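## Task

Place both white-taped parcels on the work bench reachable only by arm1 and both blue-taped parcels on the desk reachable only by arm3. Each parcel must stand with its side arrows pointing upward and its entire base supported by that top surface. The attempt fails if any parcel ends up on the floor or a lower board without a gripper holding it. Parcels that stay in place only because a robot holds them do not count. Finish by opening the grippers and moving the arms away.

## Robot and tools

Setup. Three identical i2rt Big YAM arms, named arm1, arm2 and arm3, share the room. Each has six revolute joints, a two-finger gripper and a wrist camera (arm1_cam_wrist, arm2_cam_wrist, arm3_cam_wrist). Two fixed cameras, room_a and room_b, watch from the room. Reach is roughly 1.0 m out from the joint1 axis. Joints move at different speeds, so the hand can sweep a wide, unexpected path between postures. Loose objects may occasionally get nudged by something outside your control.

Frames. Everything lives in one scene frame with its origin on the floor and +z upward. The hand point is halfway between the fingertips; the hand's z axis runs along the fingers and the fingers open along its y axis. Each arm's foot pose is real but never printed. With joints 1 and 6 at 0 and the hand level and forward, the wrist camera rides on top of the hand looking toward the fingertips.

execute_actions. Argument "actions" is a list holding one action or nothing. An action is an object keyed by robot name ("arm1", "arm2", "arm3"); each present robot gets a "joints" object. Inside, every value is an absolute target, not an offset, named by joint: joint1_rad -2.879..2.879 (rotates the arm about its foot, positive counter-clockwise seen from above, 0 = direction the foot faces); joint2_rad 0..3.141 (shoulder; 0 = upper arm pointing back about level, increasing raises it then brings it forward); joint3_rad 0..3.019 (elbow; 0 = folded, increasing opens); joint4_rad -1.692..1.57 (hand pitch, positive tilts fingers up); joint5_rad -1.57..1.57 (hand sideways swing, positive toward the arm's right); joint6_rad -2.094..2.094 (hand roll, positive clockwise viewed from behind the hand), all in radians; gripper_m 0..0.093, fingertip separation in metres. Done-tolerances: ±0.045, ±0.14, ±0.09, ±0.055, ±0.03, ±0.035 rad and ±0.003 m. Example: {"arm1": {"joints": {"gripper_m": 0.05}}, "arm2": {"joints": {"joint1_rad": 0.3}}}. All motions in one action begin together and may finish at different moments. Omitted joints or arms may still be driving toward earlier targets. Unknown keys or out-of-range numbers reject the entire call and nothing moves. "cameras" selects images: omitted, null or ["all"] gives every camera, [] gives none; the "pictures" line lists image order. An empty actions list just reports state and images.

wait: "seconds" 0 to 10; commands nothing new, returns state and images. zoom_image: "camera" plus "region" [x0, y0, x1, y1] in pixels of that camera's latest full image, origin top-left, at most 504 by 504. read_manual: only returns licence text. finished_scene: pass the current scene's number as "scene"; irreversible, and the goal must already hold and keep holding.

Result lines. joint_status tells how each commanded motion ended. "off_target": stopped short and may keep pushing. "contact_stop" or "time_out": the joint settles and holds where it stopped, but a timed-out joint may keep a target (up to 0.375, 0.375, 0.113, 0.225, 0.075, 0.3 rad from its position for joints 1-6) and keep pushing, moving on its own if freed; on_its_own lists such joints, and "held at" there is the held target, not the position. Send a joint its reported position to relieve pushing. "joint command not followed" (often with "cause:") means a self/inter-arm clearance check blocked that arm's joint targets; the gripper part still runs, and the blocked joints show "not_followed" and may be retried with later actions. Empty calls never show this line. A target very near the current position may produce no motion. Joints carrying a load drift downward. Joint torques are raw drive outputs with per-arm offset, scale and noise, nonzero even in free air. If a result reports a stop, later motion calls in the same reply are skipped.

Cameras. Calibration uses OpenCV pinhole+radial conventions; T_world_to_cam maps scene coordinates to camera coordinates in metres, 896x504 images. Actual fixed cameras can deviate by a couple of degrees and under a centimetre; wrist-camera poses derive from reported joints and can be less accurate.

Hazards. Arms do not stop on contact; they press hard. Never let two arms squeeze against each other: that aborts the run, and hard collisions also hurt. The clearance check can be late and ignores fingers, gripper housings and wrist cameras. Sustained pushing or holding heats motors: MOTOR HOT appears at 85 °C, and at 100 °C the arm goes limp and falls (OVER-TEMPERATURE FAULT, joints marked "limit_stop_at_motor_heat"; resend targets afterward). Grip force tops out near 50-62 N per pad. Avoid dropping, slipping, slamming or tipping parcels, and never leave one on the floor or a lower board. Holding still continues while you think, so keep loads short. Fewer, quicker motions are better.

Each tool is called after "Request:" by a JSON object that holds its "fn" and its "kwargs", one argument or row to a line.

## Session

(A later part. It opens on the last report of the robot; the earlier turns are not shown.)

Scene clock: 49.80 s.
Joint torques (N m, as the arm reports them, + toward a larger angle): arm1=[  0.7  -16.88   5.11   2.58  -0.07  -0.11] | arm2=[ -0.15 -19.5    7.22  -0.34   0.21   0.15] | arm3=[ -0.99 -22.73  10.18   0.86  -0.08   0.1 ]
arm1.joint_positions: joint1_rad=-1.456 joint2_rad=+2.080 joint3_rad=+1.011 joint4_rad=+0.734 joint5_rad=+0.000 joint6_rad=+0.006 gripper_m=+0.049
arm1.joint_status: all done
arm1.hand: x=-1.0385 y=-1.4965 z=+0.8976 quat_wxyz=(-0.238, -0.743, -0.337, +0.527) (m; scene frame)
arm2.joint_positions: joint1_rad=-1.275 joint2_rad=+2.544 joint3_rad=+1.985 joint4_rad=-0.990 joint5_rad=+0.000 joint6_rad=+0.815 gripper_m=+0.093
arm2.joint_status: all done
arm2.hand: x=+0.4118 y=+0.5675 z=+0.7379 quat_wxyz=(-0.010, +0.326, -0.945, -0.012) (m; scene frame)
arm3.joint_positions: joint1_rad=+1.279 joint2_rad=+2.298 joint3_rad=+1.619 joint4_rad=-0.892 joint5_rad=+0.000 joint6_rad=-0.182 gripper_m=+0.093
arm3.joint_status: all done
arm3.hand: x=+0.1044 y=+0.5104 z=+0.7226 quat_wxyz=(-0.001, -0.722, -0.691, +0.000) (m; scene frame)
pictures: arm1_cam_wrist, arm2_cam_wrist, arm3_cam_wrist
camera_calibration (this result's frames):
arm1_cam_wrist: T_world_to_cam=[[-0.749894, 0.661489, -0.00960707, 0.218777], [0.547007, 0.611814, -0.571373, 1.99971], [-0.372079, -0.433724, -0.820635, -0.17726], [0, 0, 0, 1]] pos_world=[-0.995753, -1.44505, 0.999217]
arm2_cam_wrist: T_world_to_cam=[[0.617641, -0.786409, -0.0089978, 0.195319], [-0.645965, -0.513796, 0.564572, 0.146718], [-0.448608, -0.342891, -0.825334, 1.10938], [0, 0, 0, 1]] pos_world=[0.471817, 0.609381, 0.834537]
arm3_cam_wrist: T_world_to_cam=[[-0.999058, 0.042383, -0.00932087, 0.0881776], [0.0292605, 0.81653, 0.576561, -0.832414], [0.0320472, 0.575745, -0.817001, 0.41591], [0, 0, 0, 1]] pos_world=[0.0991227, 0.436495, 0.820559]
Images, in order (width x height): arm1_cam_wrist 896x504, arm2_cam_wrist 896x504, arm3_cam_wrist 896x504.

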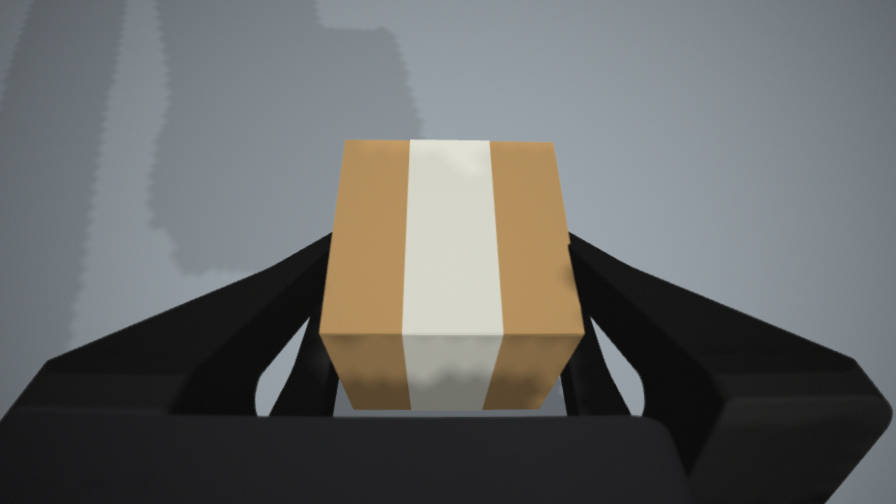

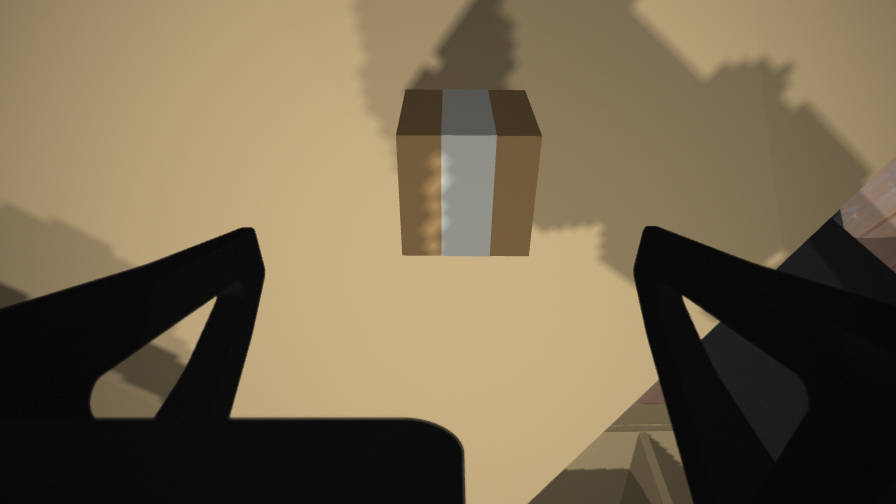

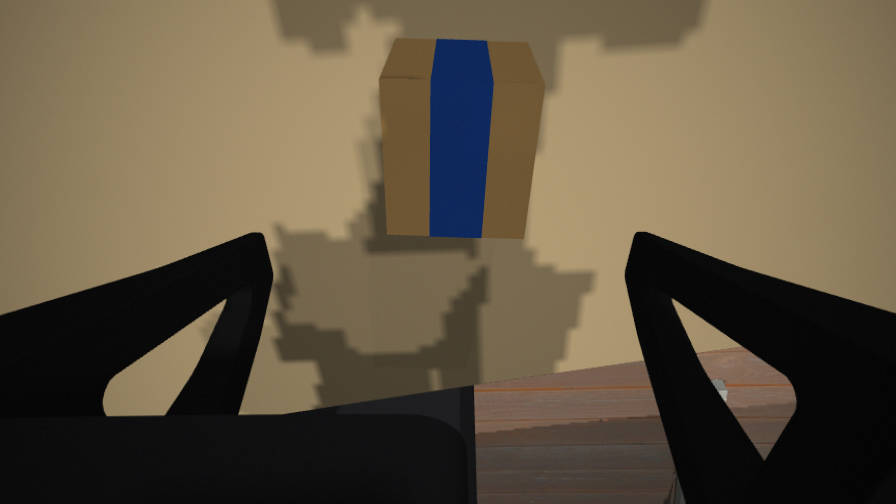

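Request:
{"fn": "execute_actions", "kwargs": {
  "actions": [
    {"arm1":{"joints":{"joint2_rad":2.27,"joint3_rad":1.075,"joint4_rad":0.89}},"arm2":{"joints":{"joint1_rad":-1.25,"joint2_rad":2.70,"joint4_rad":-0.868}},"arm3":{"joints":{"joint2_rad":2.45,"joint3_rad":1.678,"joint4_rad":-0.762}}}
  ],
  "cameras": ["arm1_cam_wrist","arm2_cam_wrist","arm3_cam_wrist"]
}}

Scene clock: 51.87 s.
Joint torques (N m, as the arm reports them, + toward a larger angle): arm1=[  0.46 -18.43   5.3    2.47  -0.07  -0.12] | arm2=[ -0.32 -20.54   6.43   0.36   0.27   0.11] | arm3=[ -1.02 -22.71   8.29   1.36  -0.08   0.11]
arm1.joint_positions: joint1_rad=-1.456 joint2_rad=+2.266 joint3_rad=+1.061 joint4_rad=+0.876 joint5_rad=+0.000 joint6_rad=+0.006 gripper_m=+0.049
arm1.joint_status: all done
arm1.hand: x=-1.0417 y=-1.4994 z=+0.8273 quat_wxyz=(-0.239, -0.741, -0.337, +0.529) (m; scene frame)
arm2.joint_positions: joint1_rad=-1.254 joint2_rad=+2.699 joint3_rad=+1.986 joint4_rad=-0.877 joint5_rad=-0.002 joint6_rad=+0.819 gripper_m=+0.093
arm2.joint_status: all done
arm2.hand: x=+0.3954 y=+0.5445 z=+0.6341 quat_wxyz=(-0.001, +0.335, -0.942, +0.006) (m; scene frame)
arm3.joint_positions: joint1_rad=+1.279 joint2_rad=+2.438 joint3_rad=+1.661 joint4_rad=-0.770 joint5_rad=+0.000 joint6_rad=-0.182 gripper_m=+0.093
arm3.joint_status: all done
arm3.hand: x=+0.1020 y=+0.4998 z=+0.6500 quat_wxyz=(-0.007, -0.722, -0.691, +0.009) (m; scene frame)
pictures: arm1_cam_wrist, arm2_cam_wrist, arm3_cam_wrist
camera_calibration (this result's frames):
arm1_cam_wrist: T_world_to_cam=[[-0.749968, 0.661404, -0.00964457, 0.21748], [0.544387, 0.608868, -0.576994, 1.9606], [-0.375754, -0.437977, -0.816692, -0.250857], [0, 0, 0, 1]] pos_world=[-0.998482, -1.44746, 0.928477]
arm2_cam_wrist: T_world_to_cam=[[0.631717, -0.774937, 0.020164, 0.156053], [-0.634122, -0.501615, 0.588448, 0.156492], [-0.445895, -0.384519, -0.808284, 1.01924], [0, 0, 0, 1]] pos_world=[0.455127, 0.591346, 0.728599]
arm3_cam_wrist: T_world_to_cam=[[-0.999094, 0.0422458, -0.00506847, 0.0829114], [0.0322406, 0.829391, 0.557737, -0.776331], [0.0277658, 0.557069, -0.830002, 0.380941], [0, 0, 0, 1]] pos_world=[0.0972886, 0.428169, 0.749591]
Images, in order (width x height): arm1_cam_wrist 896x504, arm2_cam_wrist 896x504, arm3_cam_wrist 896x504.

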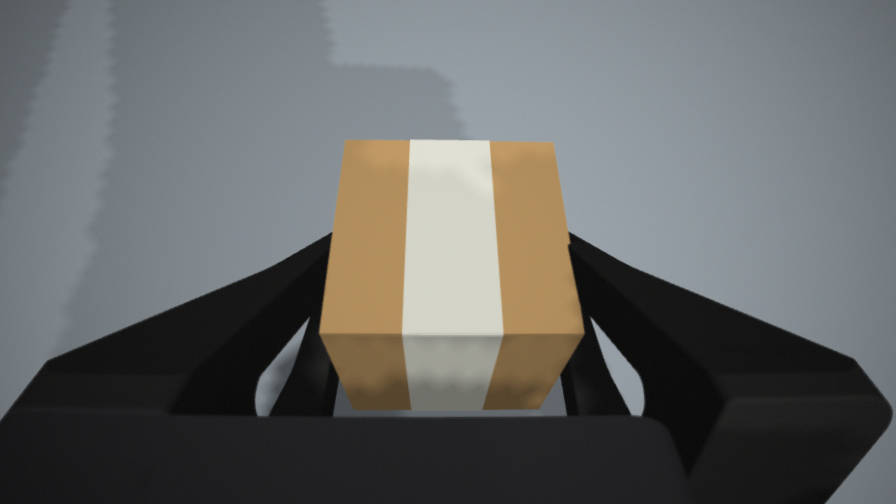

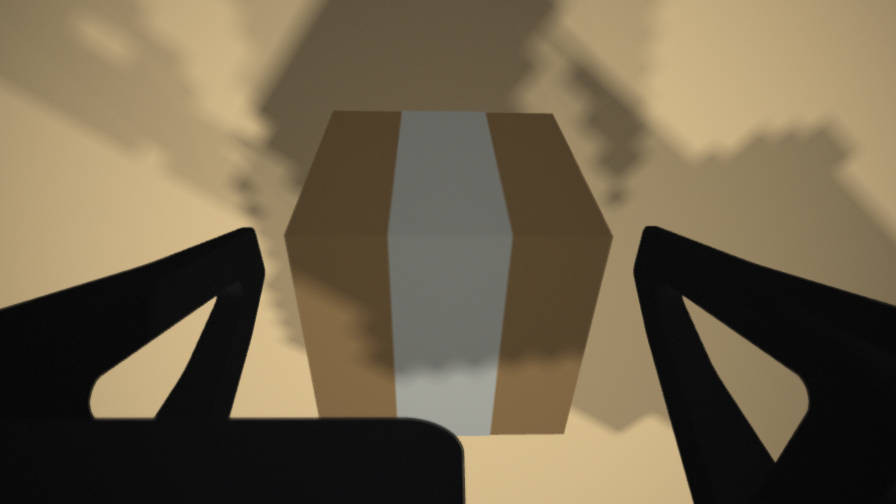

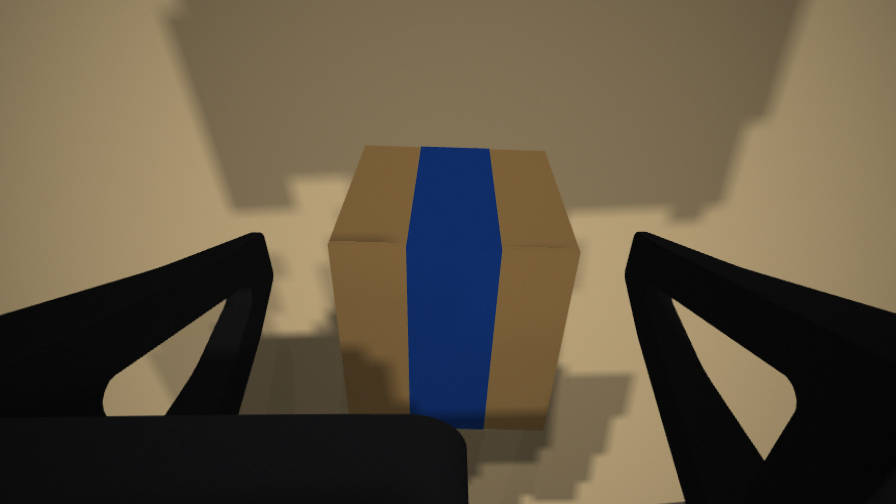

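Request:
{"fn": "execute_actions", "kwargs": {
  "actions": [
    {"arm1":{"joints":{"joint2_rad":2.315}},"arm2":{"joints":{"gripper_m":0.03}},"arm3":{"joints":{"joint2_rad":2.495}}}
  ],
  "cameras": ["arm1_cam_wrist"]
}}

Scene clock: 52.77 s.
Joint torques (N m, as the arm reports them, + toward a larger angle): arm1=[  0.3  -16.24   5.26   2.48  -0.07  -0.11] | arm2=[ -0.1  -20.52   6.44   0.31   0.26   0.1 ] | arm3=[ -0.97 -20.36   8.12   1.32  -0.08   0.1 ]
arm1.joint_positions: joint1_rad=-1.456 joint2_rad=+2.285 joint3_rad=+1.061 joint4_rad=+0.876 joint5_rad=+0.000 joint6_rad=+0.006 gripper_m=+0.049
arm1.joint_status: all done
arm1.hand: x=-1.0392 y=-1.4965 z=+0.8144 quat_wxyz=(-0.236, -0.746, -0.339, +0.522) (m; scene frame)
arm2.joint_positions: joint1_rad=-1.254 joint2_rad=+2.699 joint3_rad=+1.986 joint4_rad=-0.877 joint5_rad=-0.001 joint6_rad=+0.819 gripper_m=+0.050
arm2.joint_status: gripper_m off_target (ended at +0.050, target +0.030)
arm2.hand: x=+0.3955 y=+0.5445 z=+0.6341 quat_wxyz=(-0.001, +0.335, -0.942, +0.006) (m; scene frame)
arm3.joint_positions: joint1_rad=+1.279 joint2_rad=+2.459 joint3_rad=+1.661 joint4_rad=-0.770 joint5_rad=+0.000 joint6_rad=-0.182 gripper_m=+0.093
arm3.joint_status: all done
arm3.hand: x=+0.1036 y=+0.5064 z=+0.6375 quat_wxyz=(-0.001, -0.722, -0.691, +0.001) (m; scene frame)
pictures: arm1_cam_wrist
camera_calibration (this result's frames):
arm1_cam_wrist: T_world_to_cam=[[-0.749758, 0.661643, -0.00953631, 0.217735], [0.551745, 0.617139, -0.560997, 1.95703], [-0.365295, -0.425874, -0.827763, -0.221158], [0, 0, 0, 1]] pos_world=[-0.997319, -1.446, 0.916897]
Images, in order (width x height): arm1_cam_wrist 896x504.

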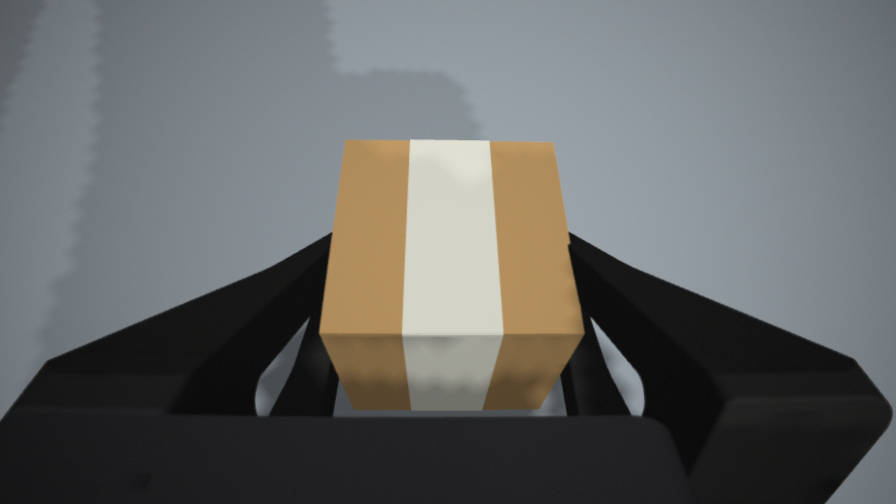

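Request:
{"fn": "execute_actions", "kwargs": {
  "actions": [
    {"arm1":{"joints":{"joint2_rad":2.33}},"arm2":{"joints":{"joint2_rad":2.0,"joint4_rad":-1.5}},"arm3":{"joints":{"gripper_m":0.03}}}
  ],
  "cameras": ["arm1_cam_wrist"]
}}

Scene clock: 54.80 s.
Joint torques (N m, as the arm reports them, + toward a larger angle): arm1=[  0.44 -15.36   5.12   2.37  -0.06  -0.11] | arm2=[ -0.11 -18.99   8.17  -0.25   0.26   0.1 ] | arm3=[ -0.98 -20.5    8.12   1.3   -0.08   0.1 ]
arm1.joint_positions: joint1_rad=-1.456 joint2_rad=+2.289 joint3_rad=+1.061 joint4_rad=+0.880 joint5_rad=+0.000 joint6_rad=+0.005 gripper_m=+0.049
arm1.joint_status: all done
arm1.hand: x=-1.0389 y=-1.4961 z=+0.8127 quat_wxyz=(-0.236, -0.746, -0.339, +0.522) (m; scene frame)
arm2.joint_positions: joint1_rad=-1.254 joint2_rad=+2.009 joint3_rad=+1.989 joint4_rad=-1.490 joint5_rad=-0.001 joint6_rad=+0.819 gripper_m=+0.050
arm2.joint_status: all done
arm2.hand: x=+0.3891 y=+0.5048 z=+1.0896 quat_wxyz=(-0.017, +0.335, -0.942, -0.030) (m; scene frame)
arm3.joint_positions: joint1_rad=+1.279 joint2_rad=+2.459 joint3_rad=+1.661 joint4_rad=-0.770 joint5_rad=+0.000 joint6_rad=-0.182 gripper_m=+0.050
arm3.joint_status: gripper_m off_target (ended at +0.050, target +0.030)
arm3.hand: x=+0.1036 y=+0.5064 z=+0.6375 quat_wxyz=(-0.001, -0.723, -0.691, +0.001) (m; scene frame)
pictures: arm1_cam_wrist
camera_calibration (this result's frames):
arm1_cam_wrist: T_world_to_cam=[[-0.749844, 0.661551, -0.00917594, 0.217185], [0.551655, 0.617503, -0.560684, 1.95585], [-0.365255, -0.425487, -0.827979, -0.221515], [0, 0, 0, 1]] pos_world=[-0.99701, -1.44568, 0.915199]
Images, in order (width x height): arm1_cam_wrist 896x504.

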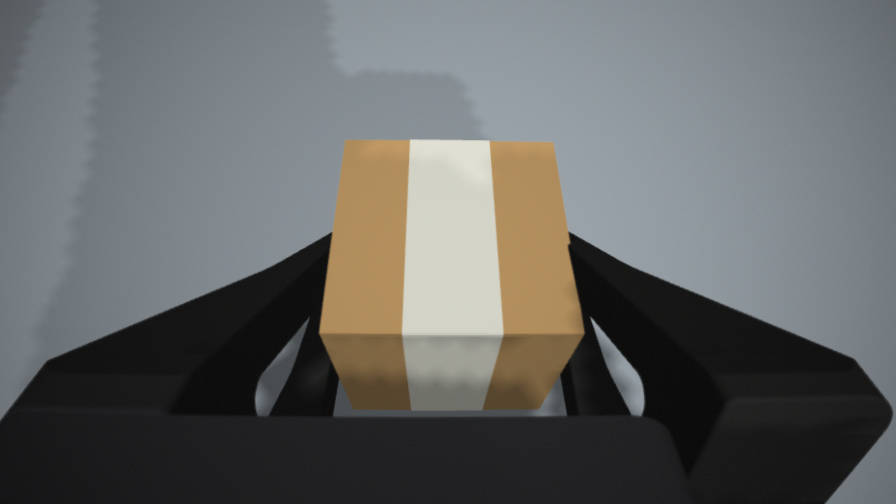

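Request:
{"fn": "execute_actions", "kwargs": {
  "actions": [
    {"arm1":{"joints":{"joint2_rad":2.289,"gripper_m":0.093}},"arm2":{"joints":{"joint1_rad":0.95}}}
  ],
  "cameras": ["arm1_cam_wrist"]
}}

Scene clock: 57.67 s.
Joint torques (N m, as the arm reports them, + toward a larger angle): arm1=[  0.35 -18.59   5.09   2.37  -0.06  -0.11] | arm2=[ -0.16 -18.16   8.08  -0.31   0.26   0.1 ] | arm3=[ -0.99 -20.48   8.1    1.31  -0.08   0.1 ]
arm1.joint_positions: joint1_rad=-1.456 joint2_rad=+2.289 joint3_rad=+1.061 joint4_rad=+0.880 joint5_rad=+0.000 joint6_rad=+0.005 gripper_m=+0.093
arm1.joint_status: all done
arm1.hand: x=-1.0389 y=-1.4961 z=+0.8127 quat_wxyz=(-0.236, -0.746, -0.339, +0.522) (m; scene frame)
arm2.joint_positions: joint1_rad=+0.947 joint2_rad=+2.009 joint3_rad=+1.989 joint4_rad=-1.490 joint5_rad=-0.002 joint6_rad=+0.819 gripper_m=+0.050
arm2.joint_status: all done
arm2.hand: x=-0.1984 y=-0.4752 z=+1.0770 quat_wxyz=(+0.016, +0.991, -0.128, -0.019) (m; scene frame)
arm3.joint_positions: joint1_rad=+1.279 joint2_rad=+2.459 joint3_rad=+1.661 joint4_rad=-0.770 joint5_rad=+0.000 joint6_rad=-0.182 gripper_m=+0.050
arm3.joint_status: not commanded
arm3.hand: x=+0.1036 y=+0.5064 z=+0.6375 quat_wxyz=(-0.001, -0.723, -0.691, +0.001) (m; scene frame)
pictures: arm1_cam_wrist
camera_calibration (this result's frames):
arm1_cam_wrist: T_world_to_cam=[[-0.749844, 0.661551, -0.00917594, 0.217185], [0.551655, 0.617503, -0.560684, 1.95585], [-0.365255, -0.425487, -0.827979, -0.221515], [0, 0, 0, 1]] pos_world=[-0.99701, -1.44568, 0.915199]
Images, in order (width x height): arm1_cam_wrist 896x504.

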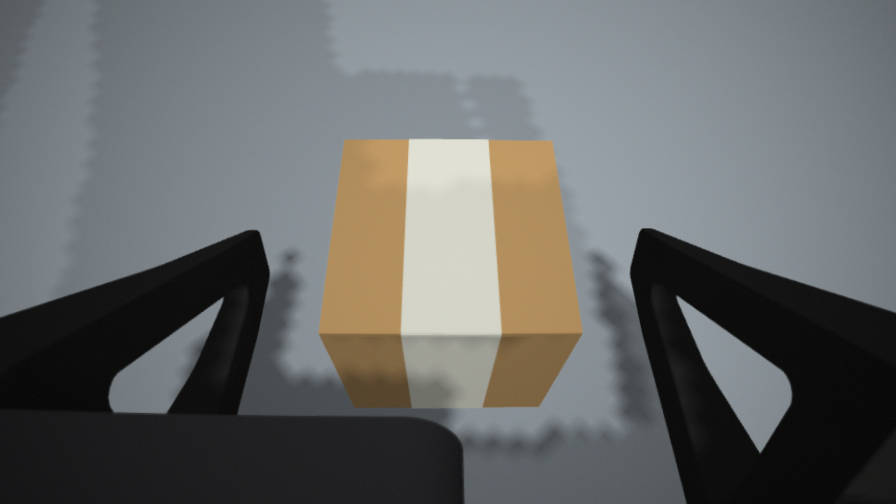

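Request:
{"fn": "execute_actions", "kwargs": {
  "actions": [
    {"arm1":{"joints":{"joint2_rad":1.7}},"arm2":{"joints":{"joint2_rad":2.672,"joint4_rad":-0.895}},"arm3":{"joints":{"joint1_rad":0.1,"joint2_rad":1.75,"joint4_rad":-1.4}}}
  ],
  "cameras": []
}}

Scene clock: 59.60 s.
Joint torques (N m, as the arm reports them, + toward a larger angle): arm1=[  0.44 -12.8    9.26   1.79  -0.07  -0.11] | arm2=[ -0.06 -20.15   7.15   0.43   0.29   0.09] | arm3=[ -0.27 -15.8    9.82   0.94  -0.19   0.07]
arm1.joint_positions: joint1_rad=-1.456 joint2_rad=+1.671 joint3_rad=+1.063 joint4_rad=+0.892 joint5_rad=+0.000 joint6_rad=+0.005 gripper_m=+0.093
arm1.joint_status: all done
arm1.hand: x=-1.0344 y=-1.4953 z=+1.2365 quat_wxyz=(-0.331, -0.547, -0.250, +0.727) (m; scene frame)
arm2.joint_positions: joint1_rad=+0.947 joint2_rad=+2.672 joint3_rad=+1.979 joint4_rad=-0.905 joint5_rad=-0.002 joint6_rad=+0.819 gripper_m=+0.050
arm2.joint_status: all done
arm2.hand: x=-0.2256 y=-0.4907 z=+0.6366 quat_wxyz=(-0.012, +0.991, -0.129, +0.015) (m; scene frame)
arm3.joint_positions: joint1_rad=+0.102 joint2_rad=+1.725 joint3_rad=+1.678 joint4_rad=-1.391 joint5_rad=+0.002 joint6_rad=-0.179 gripper_m=+0.050
arm3.joint_status: all done
arm3.hand: x=-0.3095 y=+1.0233 z=+1.0720 quat_wxyz=(+0.001, -0.983, -0.172, +0.065) (m; scene frame)
pictures: none
No camera images: the call's "cameras" was empty. Leave "cameras" out to get every camera's image.

Request:
{"fn": "execute_actions", "kwargs": {
  "actions": [
    {"arm1":{"joints":{"joint1_rad":-0.5,"joint4_rad":0.0,"joint6_rad":-0.365}},"arm2":{"joints":{"gripper_m":0.093}},"arm3":{"joints":{"joint1_rad":-0.8,"joint3_rad":1.4,"joint4_rad":-1.2}}}
  ],
  "cameras": ["arm2_cam_wrist"]
}}

Request:
{"fn": "execute_actions", "kwargs": {
  "actions": [
    {"arm1":{"joints":{"joint1_rad":1.778,"joint2_rad":2.36,"joint3_rad":1.66,"joint4_rad":-0.835}},"arm2":{"joints":{"joint2_rad":1.5,"joint4_rad":-1.6}},"arm3":{"joints":{"joint1_rad":-1.31,"joint2_rad":1.85,"joint3_rad":1.15,"joint4_rad":-0.87}}}
  ],
  "cameras": ["arm1_cam_wrist","arm3_cam_wrist","room_a"]
}}

Scene clock: 62.07 s.
Joint torques (N m, as the arm reports them, + toward a larger angle): arm1=[  0.08 -13.38   9.17   1.55  -0.04  -0.12] | arm2=[ -0.11 -20.44   6.92   0.28   0.28   0.1 ] | arm3=[  0.03 -16.65   9.19   1.14  -0.17   0.07]
arm1.joint_positions: joint1_rad=-0.499 joint2_rad=+1.676 joint3_rad=+1.063 joint4_rad=+0.008 joint5_rad=-0.001 joint6_rad=-0.356 gripper_m=+0.093
arm1.joint_status: all done
arm1.hand: x=-0.4373 y=-1.6095 z=+1.0228 quat_wxyz=(-0.306, -0.416, -0.784, +0.344) (m; scene frame)
arm2.joint_positions: joint1_rad=+0.947 joint2_rad=+2.672 joint3_rad=+1.979 joint4_rad=-0.905 joint5_rad=-0.002 joint6_rad=+0.819 gripper_m=+0.093
arm2.joint_status: all done
arm2.hand: x=-0.2256 y=-0.4907 z=+0.6366 quat_wxyz=(-0.012, +0.991, -0.129, +0.015) (m; scene frame)
arm3.joint_positions: joint1_rad=-0.807 joint2_rad=+1.745 joint3_rad=+1.400 joint4_rad=-1.203 joint5_rad=+0.002 joint6_rad=-0.179 gripper_m=+0.050
arm3.joint_status: all done
arm3.hand: x=-0.1386 y=+1.4673 z=+0.9562 quat_wxyz=(+0.006, -0.961, +0.277, +0.009) (m; scene frame)
pictures: arm2_cam_wrist
camera_calibration (this result's frames):
arm2_cam_wrist: T_world_to_cam=[[0.254511, 0.966398, 0.0360294, 0.505383], [0.762566, -0.223463, 0.607088, -0.318329], [0.594741, -0.127036, -0.793817, 0.698206], [0, 0, 0, 1]] pos_world=[-0.30113, -0.470839, 0.729293]
Images, in order (width x height): arm2_cam_wrist 896x504.

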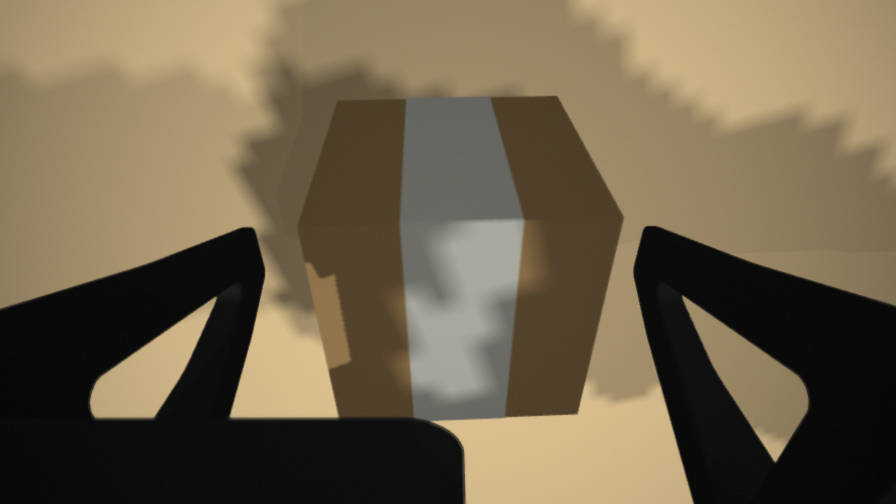

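Scene clock: 64.40 s.
Joint torques (N m, as the arm reports them, + toward a larger angle): arm1=[ -0.77 -21.56   7.19   0.4   -0.11  -0.12] | arm2=[ -0.04 -10.92   7.36   0.45   0.26   0.06] | arm3=[ -0.17 -16.93   8.18   1.28  -0.16   0.08]
arm1.joint_positions: joint1_rad=+1.790 joint2_rad=+2.350 joint3_rad=+1.652 joint4_rad=-0.828 joint5_rad=+0.000 joint6_rad=-0.358 gripper_m=+0.093
arm1.joint_status: all done
arm1.hand: x=-0.2216 y=-0.4589 z=+0.7514 quat_wxyz=(-0.023, +0.611, -0.791, -0.010) (m; scene frame)
arm2.joint_positions: joint1_rad=+0.947 joint2_rad=+1.498 joint3_rad=+1.995 joint4_rad=-1.591 joint5_rad=-0.002 joint6_rad=+0.819 gripper_m=+0.093
arm2.joint_status: all done
arm2.hand: x=-0.0907 y=-0.4078 z=+1.3637 quat_wxyz=(+0.146, +0.965, -0.125, -0.178) (m; scene frame)
arm3.joint_positions: joint1_rad=-1.311 joint2_rad=+1.855 joint3_rad=+1.139 joint4_rad=-0.878 joint5_rad=+0.002 joint6_rad=-0.179 gripper_m=+0.050
arm3.joint_status: all done
arm3.hand: x=+0.0930 y=+1.5667 z=+0.8179 quat_wxyz=(-0.007, -0.861, +0.508, -0.010) (m; scene frame)
pictures: arm1_cam_wrist, arm3_cam_wrist, room_a
camera_calibration (this result's frames):
arm1_cam_wrist: T_world_to_cam=[[0.964401, -0.264234, 0.0105879, 0.0834698], [-0.227192, -0.807384, 0.544531, -0.826793], [-0.135335, -0.527552, -0.838674, 0.479722], [0, 0, 0, 1]] pos_world=[-0.203415, -0.392405, 0.851661]
arm3_cam_wrist: T_world_to_cam=[[0.874972, 0.484067, -0.0101426, -0.832678], [0.393625, -0.698984, 0.59706, 0.57417], [0.281928, -0.526403, -0.802133, 1.57726], [0, 0, 0, 1]] pos_world=[0.0578906, 1.63468, 0.913909]
Images, in order (width x height): arm1_cam_wrist 896x504, arm3_cam_wrist 896x504, room_a 896x504.

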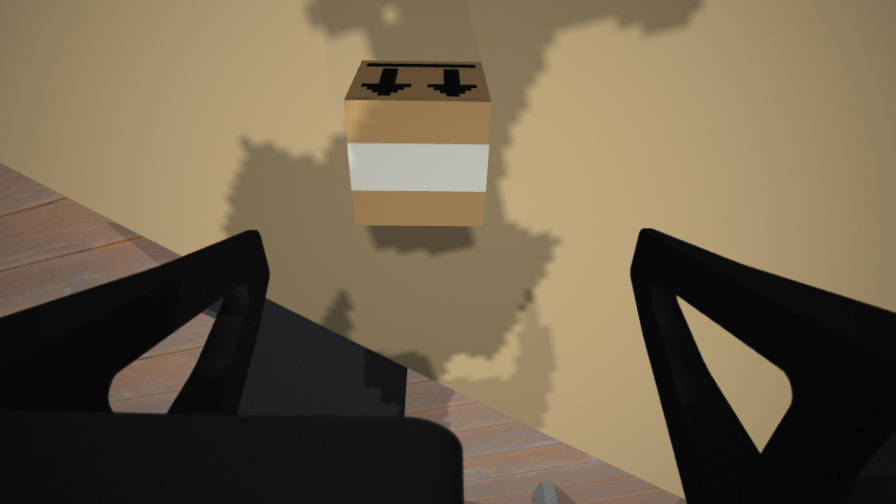

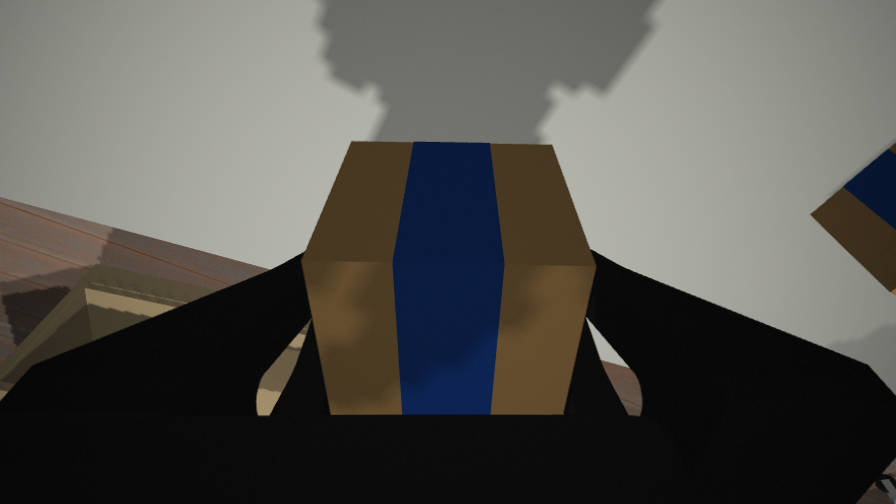

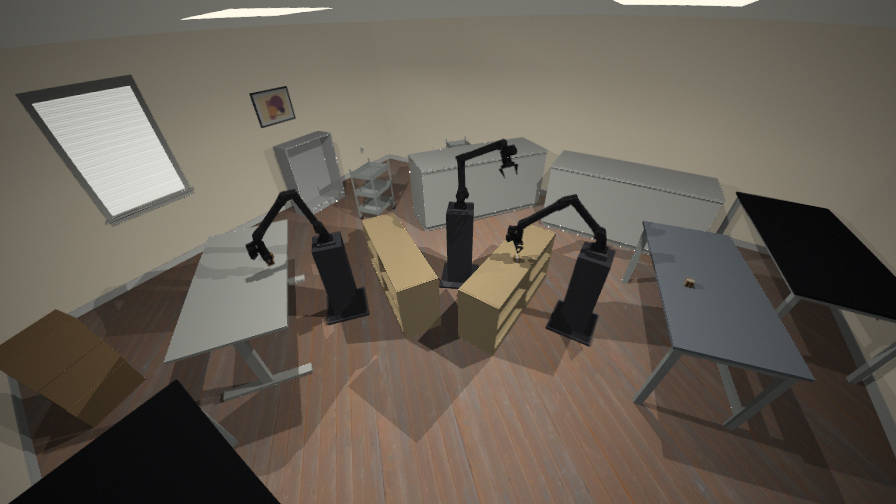

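Request:
{"fn": "execute_actions", "kwargs": {
  "actions": [
    {"arm1":{"joints":{"joint2_rad":2.548,"joint3_rad":1.725,"joint4_rad":-0.728}},"arm2":{"joints":{"joint1_rad":0.5}},"arm3":{"joints":{"joint2_rad":2.007,"joint4_rad":-0.69}}}
  ],
  "cameras": ["arm1_cam_wrist"]
}}

Request:
{"fn": "zoom_image", "kwargs": {
  "camera": "arm1_cam_wrist",
  "region": [200, 0, 700, 500]
}}

Scene clock: 66.23 s.
Joint torques (N m, as the arm reports them, + toward a larger angle): arm1=[ -0.78 -22.68   6.46   0.75  -0.11  -0.13] | arm2=[ -0.2  -10.03   7.37   0.46   0.16   0.05] | arm3=[ -0.24 -17.22   7.25   1.32  -0.16   0.08]
arm1.joint_positions: joint1_rad=+1.790 joint2_rad=+2.543 joint3_rad=+1.715 joint4_rad=-0.732 joint5_rad=+0.000 joint6_rad=-0.358 gripper_m=+0.093
arm1.joint_status: all done
arm1.hand: x=-0.2252 y=-0.4630 z=+0.6513 quat_wxyz=(-0.007, +0.611, -0.791, -0.005) (m; scene frame)
arm2.joint_positions: joint1_rad=+0.495 joint2_rad=+1.498 joint3_rad=+1.995 joint4_rad=-1.591 joint5_rad=+0.001 joint6_rad=+0.819 gripper_m=+0.093
arm2.joint_status: all done
arm2.hand: x=-0.1657 y=-0.1912 z=+1.3647 quat_wxyz=(+0.100, +0.912, -0.338, -0.209) (m; scene frame)
arm3.joint_positions: joint1_rad=-1.311 joint2_rad=+2.005 joint3_rad=+1.139 joint4_rad=-0.699 joint5_rad=+0.002 joint6_rad=-0.179 gripper_m=+0.050
arm3.joint_status: all done
arm3.hand: x=+0.0879 y=+1.5820 z=+0.7483 quat_wxyz=(+0.003, -0.861, +0.508, +0.001) (m; scene frame)
pictures: arm1_cam_wrist
camera_calibration (this result's frames):
arm1_cam_wrist: T_world_to_cam=[[0.964551, -0.263895, -0.000799956, 0.0945616], [-0.216246, -0.792122, 0.570772, -0.783916], [-0.151257, -0.550366, -0.821108, 0.367533], [0, 0, 0, 1]] pos_world=[-0.205136, -0.393725, 0.749297]
Images, in order (width x height): arm1_cam_wrist 896x504.

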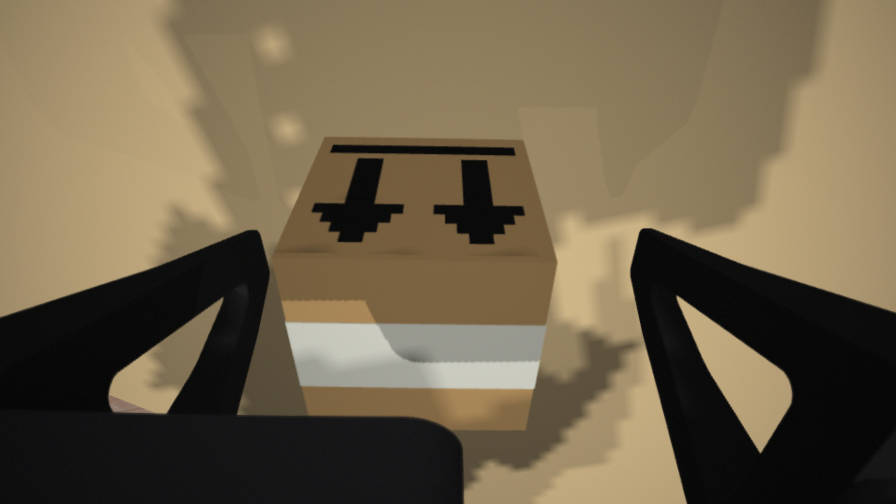

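Region (200, 0, 700, 500) of arm1_cam_wrist's 896x504 image, scaled by 1.008, with more detail than that image has.

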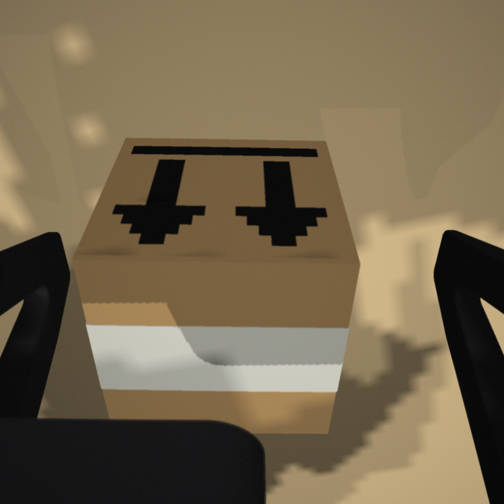

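Request:
{"fn": "execute_actions", "kwargs": {
  "actions": [
    {"arm1":{"joints":{"gripper_m":0.03}},"arm3":{"joints":{"gripper_m":0.093}}}
  ],
  "cameras": ["arm3_cam_wrist"]
}}

Scene clock: 66.97 s.
Joint torques (N m, as the arm reports them, + toward a larger angle): arm1=[ -0.65 -22.4    6.54   0.76  -0.09  -0.12] | arm2=[  0.01 -10.12   7.38   0.46   0.15   0.06] | arm3=[ -0.27 -17.36   7.16   1.33  -0.16   0.07]
arm1.joint_positions: joint1_rad=+1.790 joint2_rad=+2.543 joint3_rad=+1.715 joint4_rad=-0.732 joint5_rad=+0.000 joint6_rad=-0.358 gripper_m=+0.049
arm1.joint_status: gripper_m off_target (ended at +0.049, target +0.030)
arm1.hand: x=-0.2252 y=-0.4630 z=+0.6513 quat_wxyz=(-0.007, +0.611, -0.791, -0.005) (m; scene frame)
arm2.joint_positions: joint1_rad=+0.495 joint2_rad=+1.498 joint3_rad=+1.995 joint4_rad=-1.591 joint5_rad=+0.001 joint6_rad=+0.819 gripper_m=+0.093
arm2.joint_status: not commanded
arm2.hand: x=-0.1657 y=-0.1912 z=+1.3647 quat_wxyz=(+0.100, +0.912, -0.338, -0.209) (m; scene frame)
arm3.joint_positions: joint1_rad=-1.311 joint2_rad=+2.005 joint3_rad=+1.139 joint4_rad=-0.699 joint5_rad=+0.002 joint6_rad=-0.179 gripper_m=+0.093
arm3.joint_status: all done
arm3.hand: x=+0.0879 y=+1.5820 z=+0.7483 quat_wxyz=(+0.003, -0.861, +0.508, +0.001) (m; scene frame)
pictures: arm3_cam_wrist
camera_calibration (this result's frames):
arm3_cam_wrist: T_world_to_cam=[[0.87489, 0.484299, -0.00473061, -0.840739], [0.399269, -0.715686, 0.573043, 0.67234], [0.274138, -0.503238, -0.819512, 1.50797], [0, 0, 0, 1]] pos_world=[0.0537168, 1.64722, 0.846544]
Images, in order (width x height): arm3_cam_wrist 896x504.

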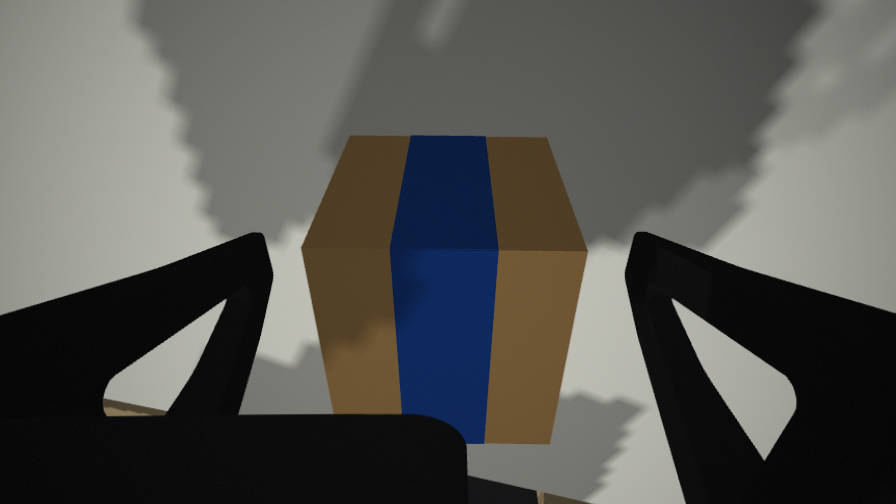

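Request:
{"fn": "execute_actions", "kwargs": {
  "actions": [
    {"arm1":{"joints":{"joint1_rad":-1.05,"joint2_rad":2.13,"joint4_rad":-1.145}},"arm3":{"joints":{"joint2_rad":1.4,"joint4_rad":-1.25}}}
  ],
  "cameras": []
}}

Scene clock: 69.67 s.
Joint torques (N m, as the arm reports them, + toward a larger angle): arm1=[  0.9  -19.86   7.67   0.43  -0.11  -0.12] | arm2=[ -0.07 -10.01   7.39   0.48   0.15   0.06] | arm3=[-0.25 -9.92 10.35  0.85 -0.16  0.07]
arm1.joint_positions: joint1_rad=-1.061 joint2_rad=+2.111 joint3_rad=+1.730 joint4_rad=-1.138 joint5_rad=+0.001 joint6_rad=-0.359 gripper_m=+0.049
arm1.joint_status: all done
arm1.hand: x=-0.7940 y=-1.5922 z=+0.9170 quat_wxyz=(-0.008, -0.694, -0.720, +0.022) (m; scene frame)
arm2.joint_positions: joint1_rad=+0.495 joint2_rad=+1.498 joint3_rad=+1.995 joint4_rad=-1.591 joint5_rad=+0.001 joint6_rad=+0.819 gripper_m=+0.093
arm2.joint_status: not commanded
arm2.hand: x=-0.1657 y=-0.1912 z=+1.3647 quat_wxyz=(+0.100, +0.912, -0.338, -0.209) (m; scene frame)
arm3.joint_positions: joint1_rad=-1.311 joint2_rad=+1.383 joint3_rad=+1.139 joint4_rad=-1.241 joint5_rad=+0.002 joint6_rad=-0.179 gripper_m=+0.093
arm3.joint_status: all done
arm3.hand: x=+0.1139 y=+1.5043 z=+1.0176 quat_wxyz=(+0.028, -0.860, +0.508, +0.031) (m; scene frame)
pictures: none
No camera images: the call's "cameras" was empty. Leave "cameras" out to get every camera's image.

Request:
{"fn": "execute_actions", "kwargs": {
  "actions": [
    {"arm1":{"joints":{"joint2_rad":2.292,"joint4_rad":-0.99}}}
  ],
  "cameras": ["arm1_cam_wrist"]
}}

Scene clock: 70.80 s.
Joint torques (N m, as the arm reports them, + toward a larger angle): arm1=[  0.67 -21.73   7.66   0.76  -0.15  -0.12] | arm2=[  0.09 -10.06   7.38   0.46   0.15   0.05] | arm3=[-0.24 -9.86 10.35  0.82 -0.16  0.08]
arm1.joint_positions: joint1_rad=-1.061 joint2_rad=+2.284 joint3_rad=+1.719 joint4_rad=-0.996 joint5_rad=+0.001 joint6_rad=-0.359 gripper_m=+0.049
arm1.joint_status: all done
arm1.hand: x=-0.7957 y=-1.5950 z=+0.8061 quat_wxyz=(+0.002, -0.694, -0.720, +0.003) (m; scene frame)
arm2.joint_positions: joint1_rad=+0.495 joint2_rad=+1.498 joint3_rad=+1.995 joint4_rad=-1.591 joint5_rad=+0.001 joint6_rad=+0.819 gripper_m=+0.093
arm2.joint_status: not commanded
arm2.hand: x=-0.1657 y=-0.1912 z=+1.3647 quat_wxyz=(+0.100, +0.912, -0.338, -0.209) (m; scene frame)
arm3.joint_positions: joint1_rad=-1.311 joint2_rad=+1.383 joint3_rad=+1.139 joint4_rad=-1.241 joint5_rad=+0.002 joint6_rad=-0.179 gripper_m=+0.093
arm3.joint_status: not commanded
arm3.hand: x=+0.1139 y=+1.5043 z=+1.0176 quat_wxyz=(+0.028, -0.860, +0.508, +0.031) (m; scene frame)
pictures: arm1_cam_wrist
camera_calibration (this result's frames):
arm1_cam_wrist: T_world_to_cam=[[-0.999674, -0.0245708, 0.00699428, -0.84122], [-0.0158922, 0.812473, 0.582782, 0.816721], [-0.0200021, 0.582481, -0.812599, 1.68983], [0, 0, 0, 1]] pos_world=[-0.794166, -1.66853, 0.903066]
Images, in order (width x height): arm1_cam_wrist 896x504.

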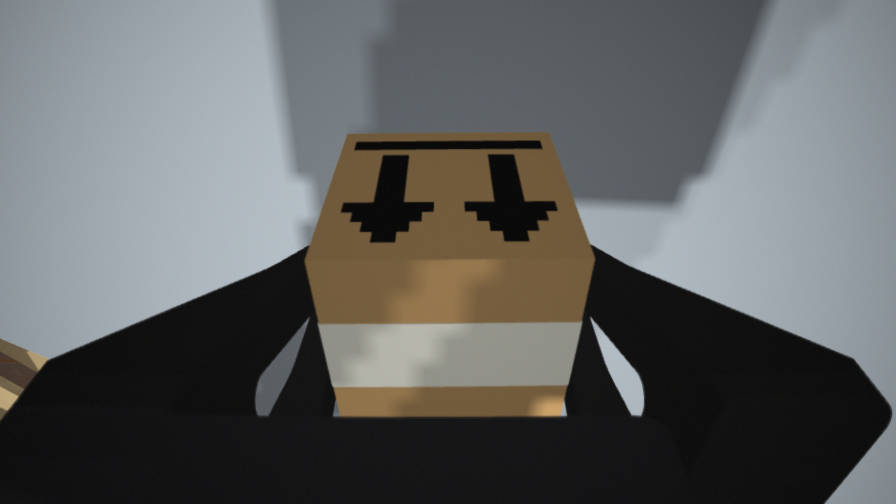

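Request:
{"fn": "execute_actions", "kwargs": {
  "actions": [
    {"arm1":{"joints":{"gripper_m":0.093}}}
  ],
  "cameras": ["arm1_cam_wrist"]
}}

Request:
{"fn": "execute_actions", "kwargs": {
  "actions": [
    {"arm1":{"joints":{"joint2_rad":1.9,"joint4_rad":-1.2}}}
  ]
}}

Scene clock: 71.53 s.
Joint torques (N m, as the arm reports them, + toward a larger angle): arm1=[  0.84 -22.56   7.64   0.79  -0.15  -0.11] | arm2=[ 0.   -9.98  7.38  0.46  0.15  0.05] | arm3=[-0.2  -9.89 10.37  0.81 -0.16  0.08]
arm1.joint_positions: joint1_rad=-1.061 joint2_rad=+2.284 joint3_rad=+1.719 joint4_rad=-0.996 joint5_rad=+0.001 joint6_rad=-0.359 gripper_m=+0.093
arm1.joint_status: all done
arm1.hand: x=-0.7957 y=-1.5950 z=+0.8061 quat_wxyz=(+0.002, -0.694, -0.720, +0.003) (m; scene frame)
arm2.joint_positions: joint1_rad=+0.495 joint2_rad=+1.498 joint3_rad=+1.995 joint4_rad=-1.591 joint5_rad=+0.001 joint6_rad=+0.819 gripper_m=+0.093
arm2.joint_status: not commanded
arm2.hand: x=-0.1657 y=-0.1912 z=+1.3647 quat_wxyz=(+0.100, +0.912, -0.338, -0.209) (m; scene frame)
arm3.joint_positions: joint1_rad=-1.311 joint2_rad=+1.383 joint3_rad=+1.139 joint4_rad=-1.241 joint5_rad=+0.002 joint6_rad=-0.179 gripper_m=+0.093
arm3.joint_status: not commanded
arm3.hand: x=+0.1139 y=+1.5043 z=+1.0176 quat_wxyz=(+0.028, -0.860, +0.508, +0.031) (m; scene frame)
pictures: arm1_cam_wrist
camera_calibration (this result's frames):
arm1_cam_wrist: T_world_to_cam=[[-0.999674, -0.0245708, 0.00699428, -0.84122], [-0.0158922, 0.812473, 0.582782, 0.816721], [-0.0200021, 0.582481, -0.812599, 1.68983], [0, 0, 0, 1]] pos_world=[-0.794166, -1.66853, 0.903066]
Images, in order (width x height): arm1_cam_wrist 896x504.

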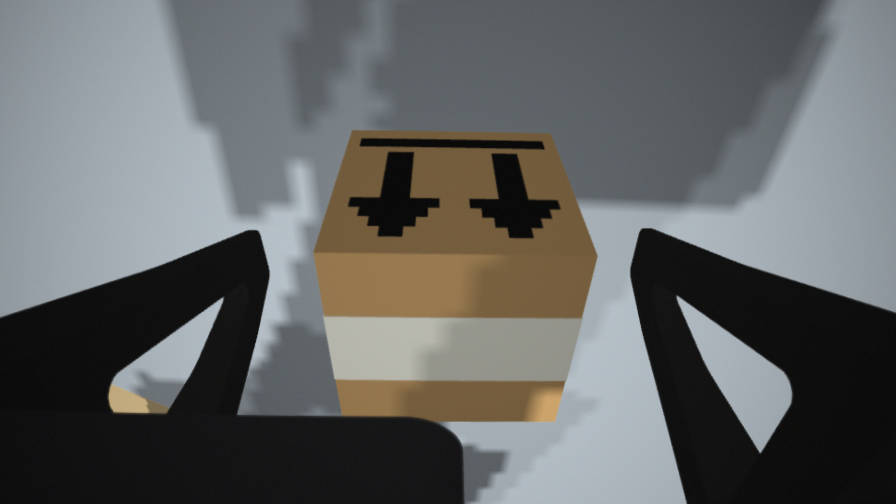

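Scene clock: 72.97 s.
Joint torques (N m, as the arm reports them, + toward a larger angle): arm1=[  0.95 -17.32   9.49   0.69  -0.15  -0.11] | arm2=[  0.02 -10.03   7.38   0.46   0.14   0.05] | arm3=[-0.25 -9.91 10.34  0.83 -0.16  0.07]
arm1.joint_positions: joint1_rad=-1.061 joint2_rad=+1.874 joint3_rad=+1.720 joint4_rad=-1.193 joint5_rad=+0.001 joint6_rad=-0.359 gripper_m=+0.093
arm1.joint_status: all done
arm1.hand: x=-0.7904 y=-1.5831 z=+1.0570 quat_wxyz=(-0.044, -0.690, -0.716, +0.099) (m; scene frame)
arm2.joint_positions: joint1_rad=+0.495 joint2_rad=+1.498 joint3_rad=+1.995 joint4_rad=-1.591 joint5_rad=+0.001 joint6_rad=+0.819 gripper_m=+0.093
arm2.joint_status: not commanded
arm2.hand: x=-0.1657 y=-0.1912 z=+1.3647 quat_wxyz=(+0.100, +0.912, -0.338, -0.209) (m; scene frame)
arm3.joint_positions: joint1_rad=-1.311 joint2_rad=+1.383 joint3_rad=+1.139 joint4_rad=-1.241 joint5_rad=+0.002 joint6_rad=-0.179 gripper_m=+0.093
arm3.joint_status: not commanded
arm3.hand: x=+0.1139 y=+1.5043 z=+1.0176 quat_wxyz=(+0.028, -0.860, +0.508, +0.031) (m; scene frame)
pictures: arm1_cam_wrist, arm2_cam_wrist, arm3_cam_wrist, room_a, room_b
camera_calibration (this result's frames):
arm1_cam_wrist: T_world_to_cam=[[-0.996747, -0.0169133, 0.0787952, -0.898861], [0.016758, 0.912859, 0.407931, 1.03043], [-0.0788284, 0.407924, -0.909606, 1.66654], [0, 0, 0, 1]] pos_world=[-0.781835, -1.63566, 1.16637]
arm2_cam_wrist: T_world_to_cam=[[0.57748, 0.752658, -0.316262, 0.667931], [0.815333, -0.511847, 0.270638, -0.326358], [0.0418199, -0.414147, -0.909249, 1.28964], [0, 0, 0, 1]] pos_world=[-0.173559, -0.13567, 1.47217]
arm3_cam_wrist: T_world_to_cam=[[0.874923, 0.484168, 0.00952949, -0.838875], [0.413001, -0.756306, 0.507378, 0.578423], [0.252863, -0.439981, -0.861671, 1.63261], [0, 0, 0, 1]] pos_world=[0.0822356, 1.56194, 1.12129]
Images, in order (width x height): arm1_cam_wrist 896x504, arm2_cam_wrist 896x504, arm3_cam_wrist 896x504, room_a 896x504, room_b 896x504.

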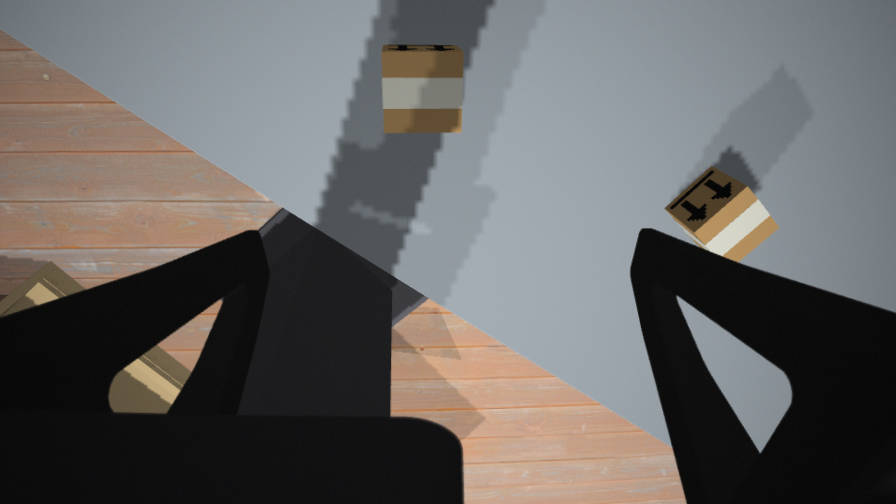

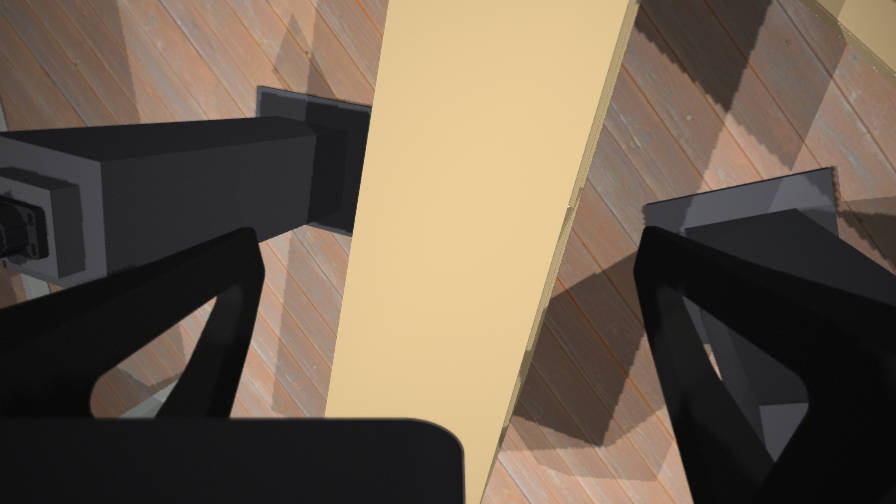

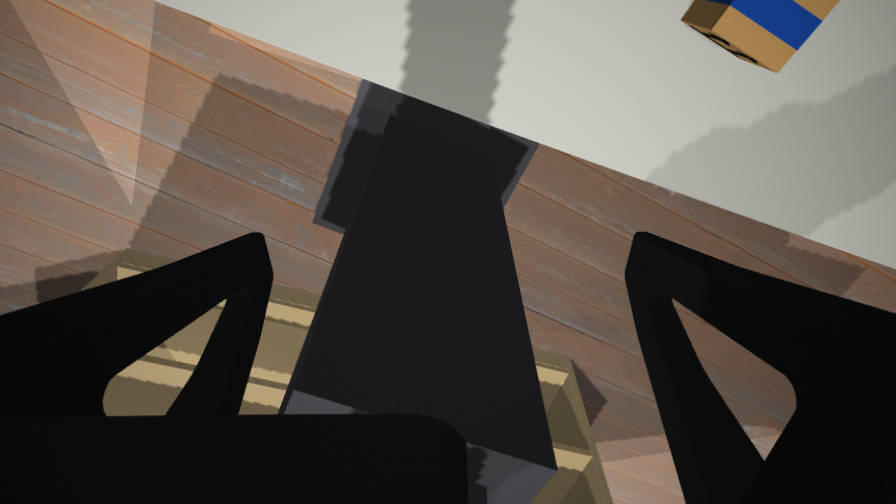

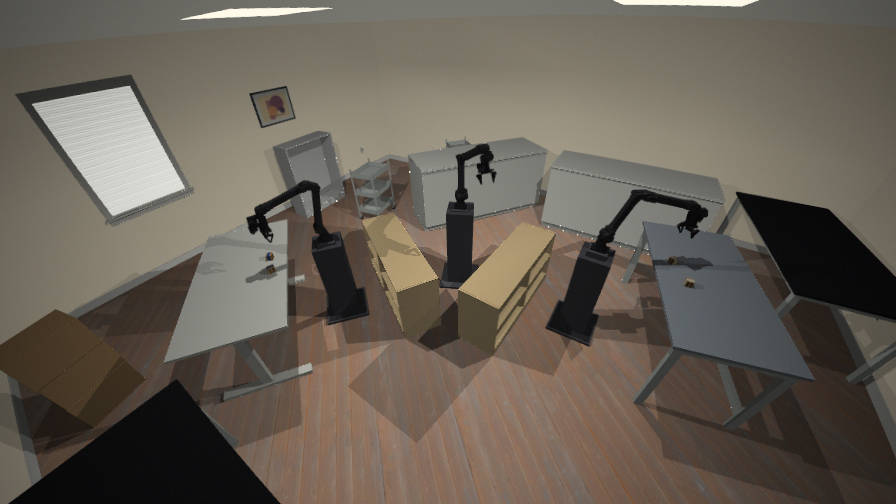

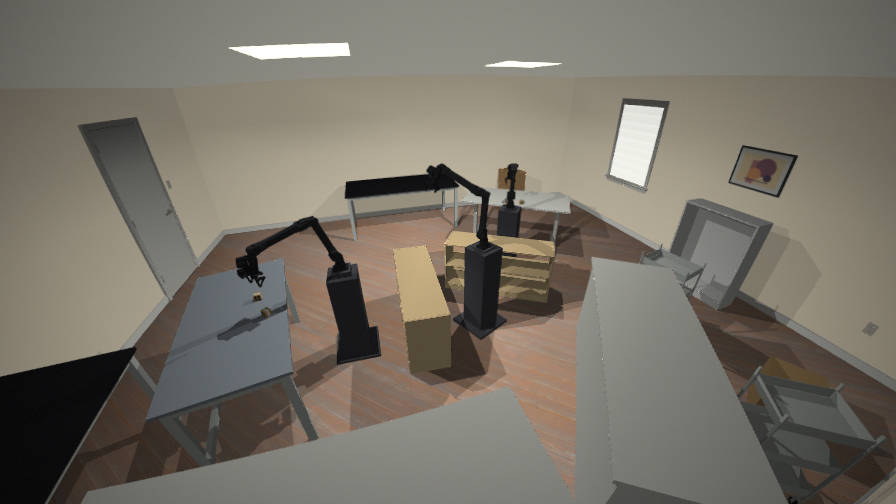

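Request:
{"fn": "finished_scene", "kwargs": {
  "scene": 1
}}

The scene is finished: the task was done.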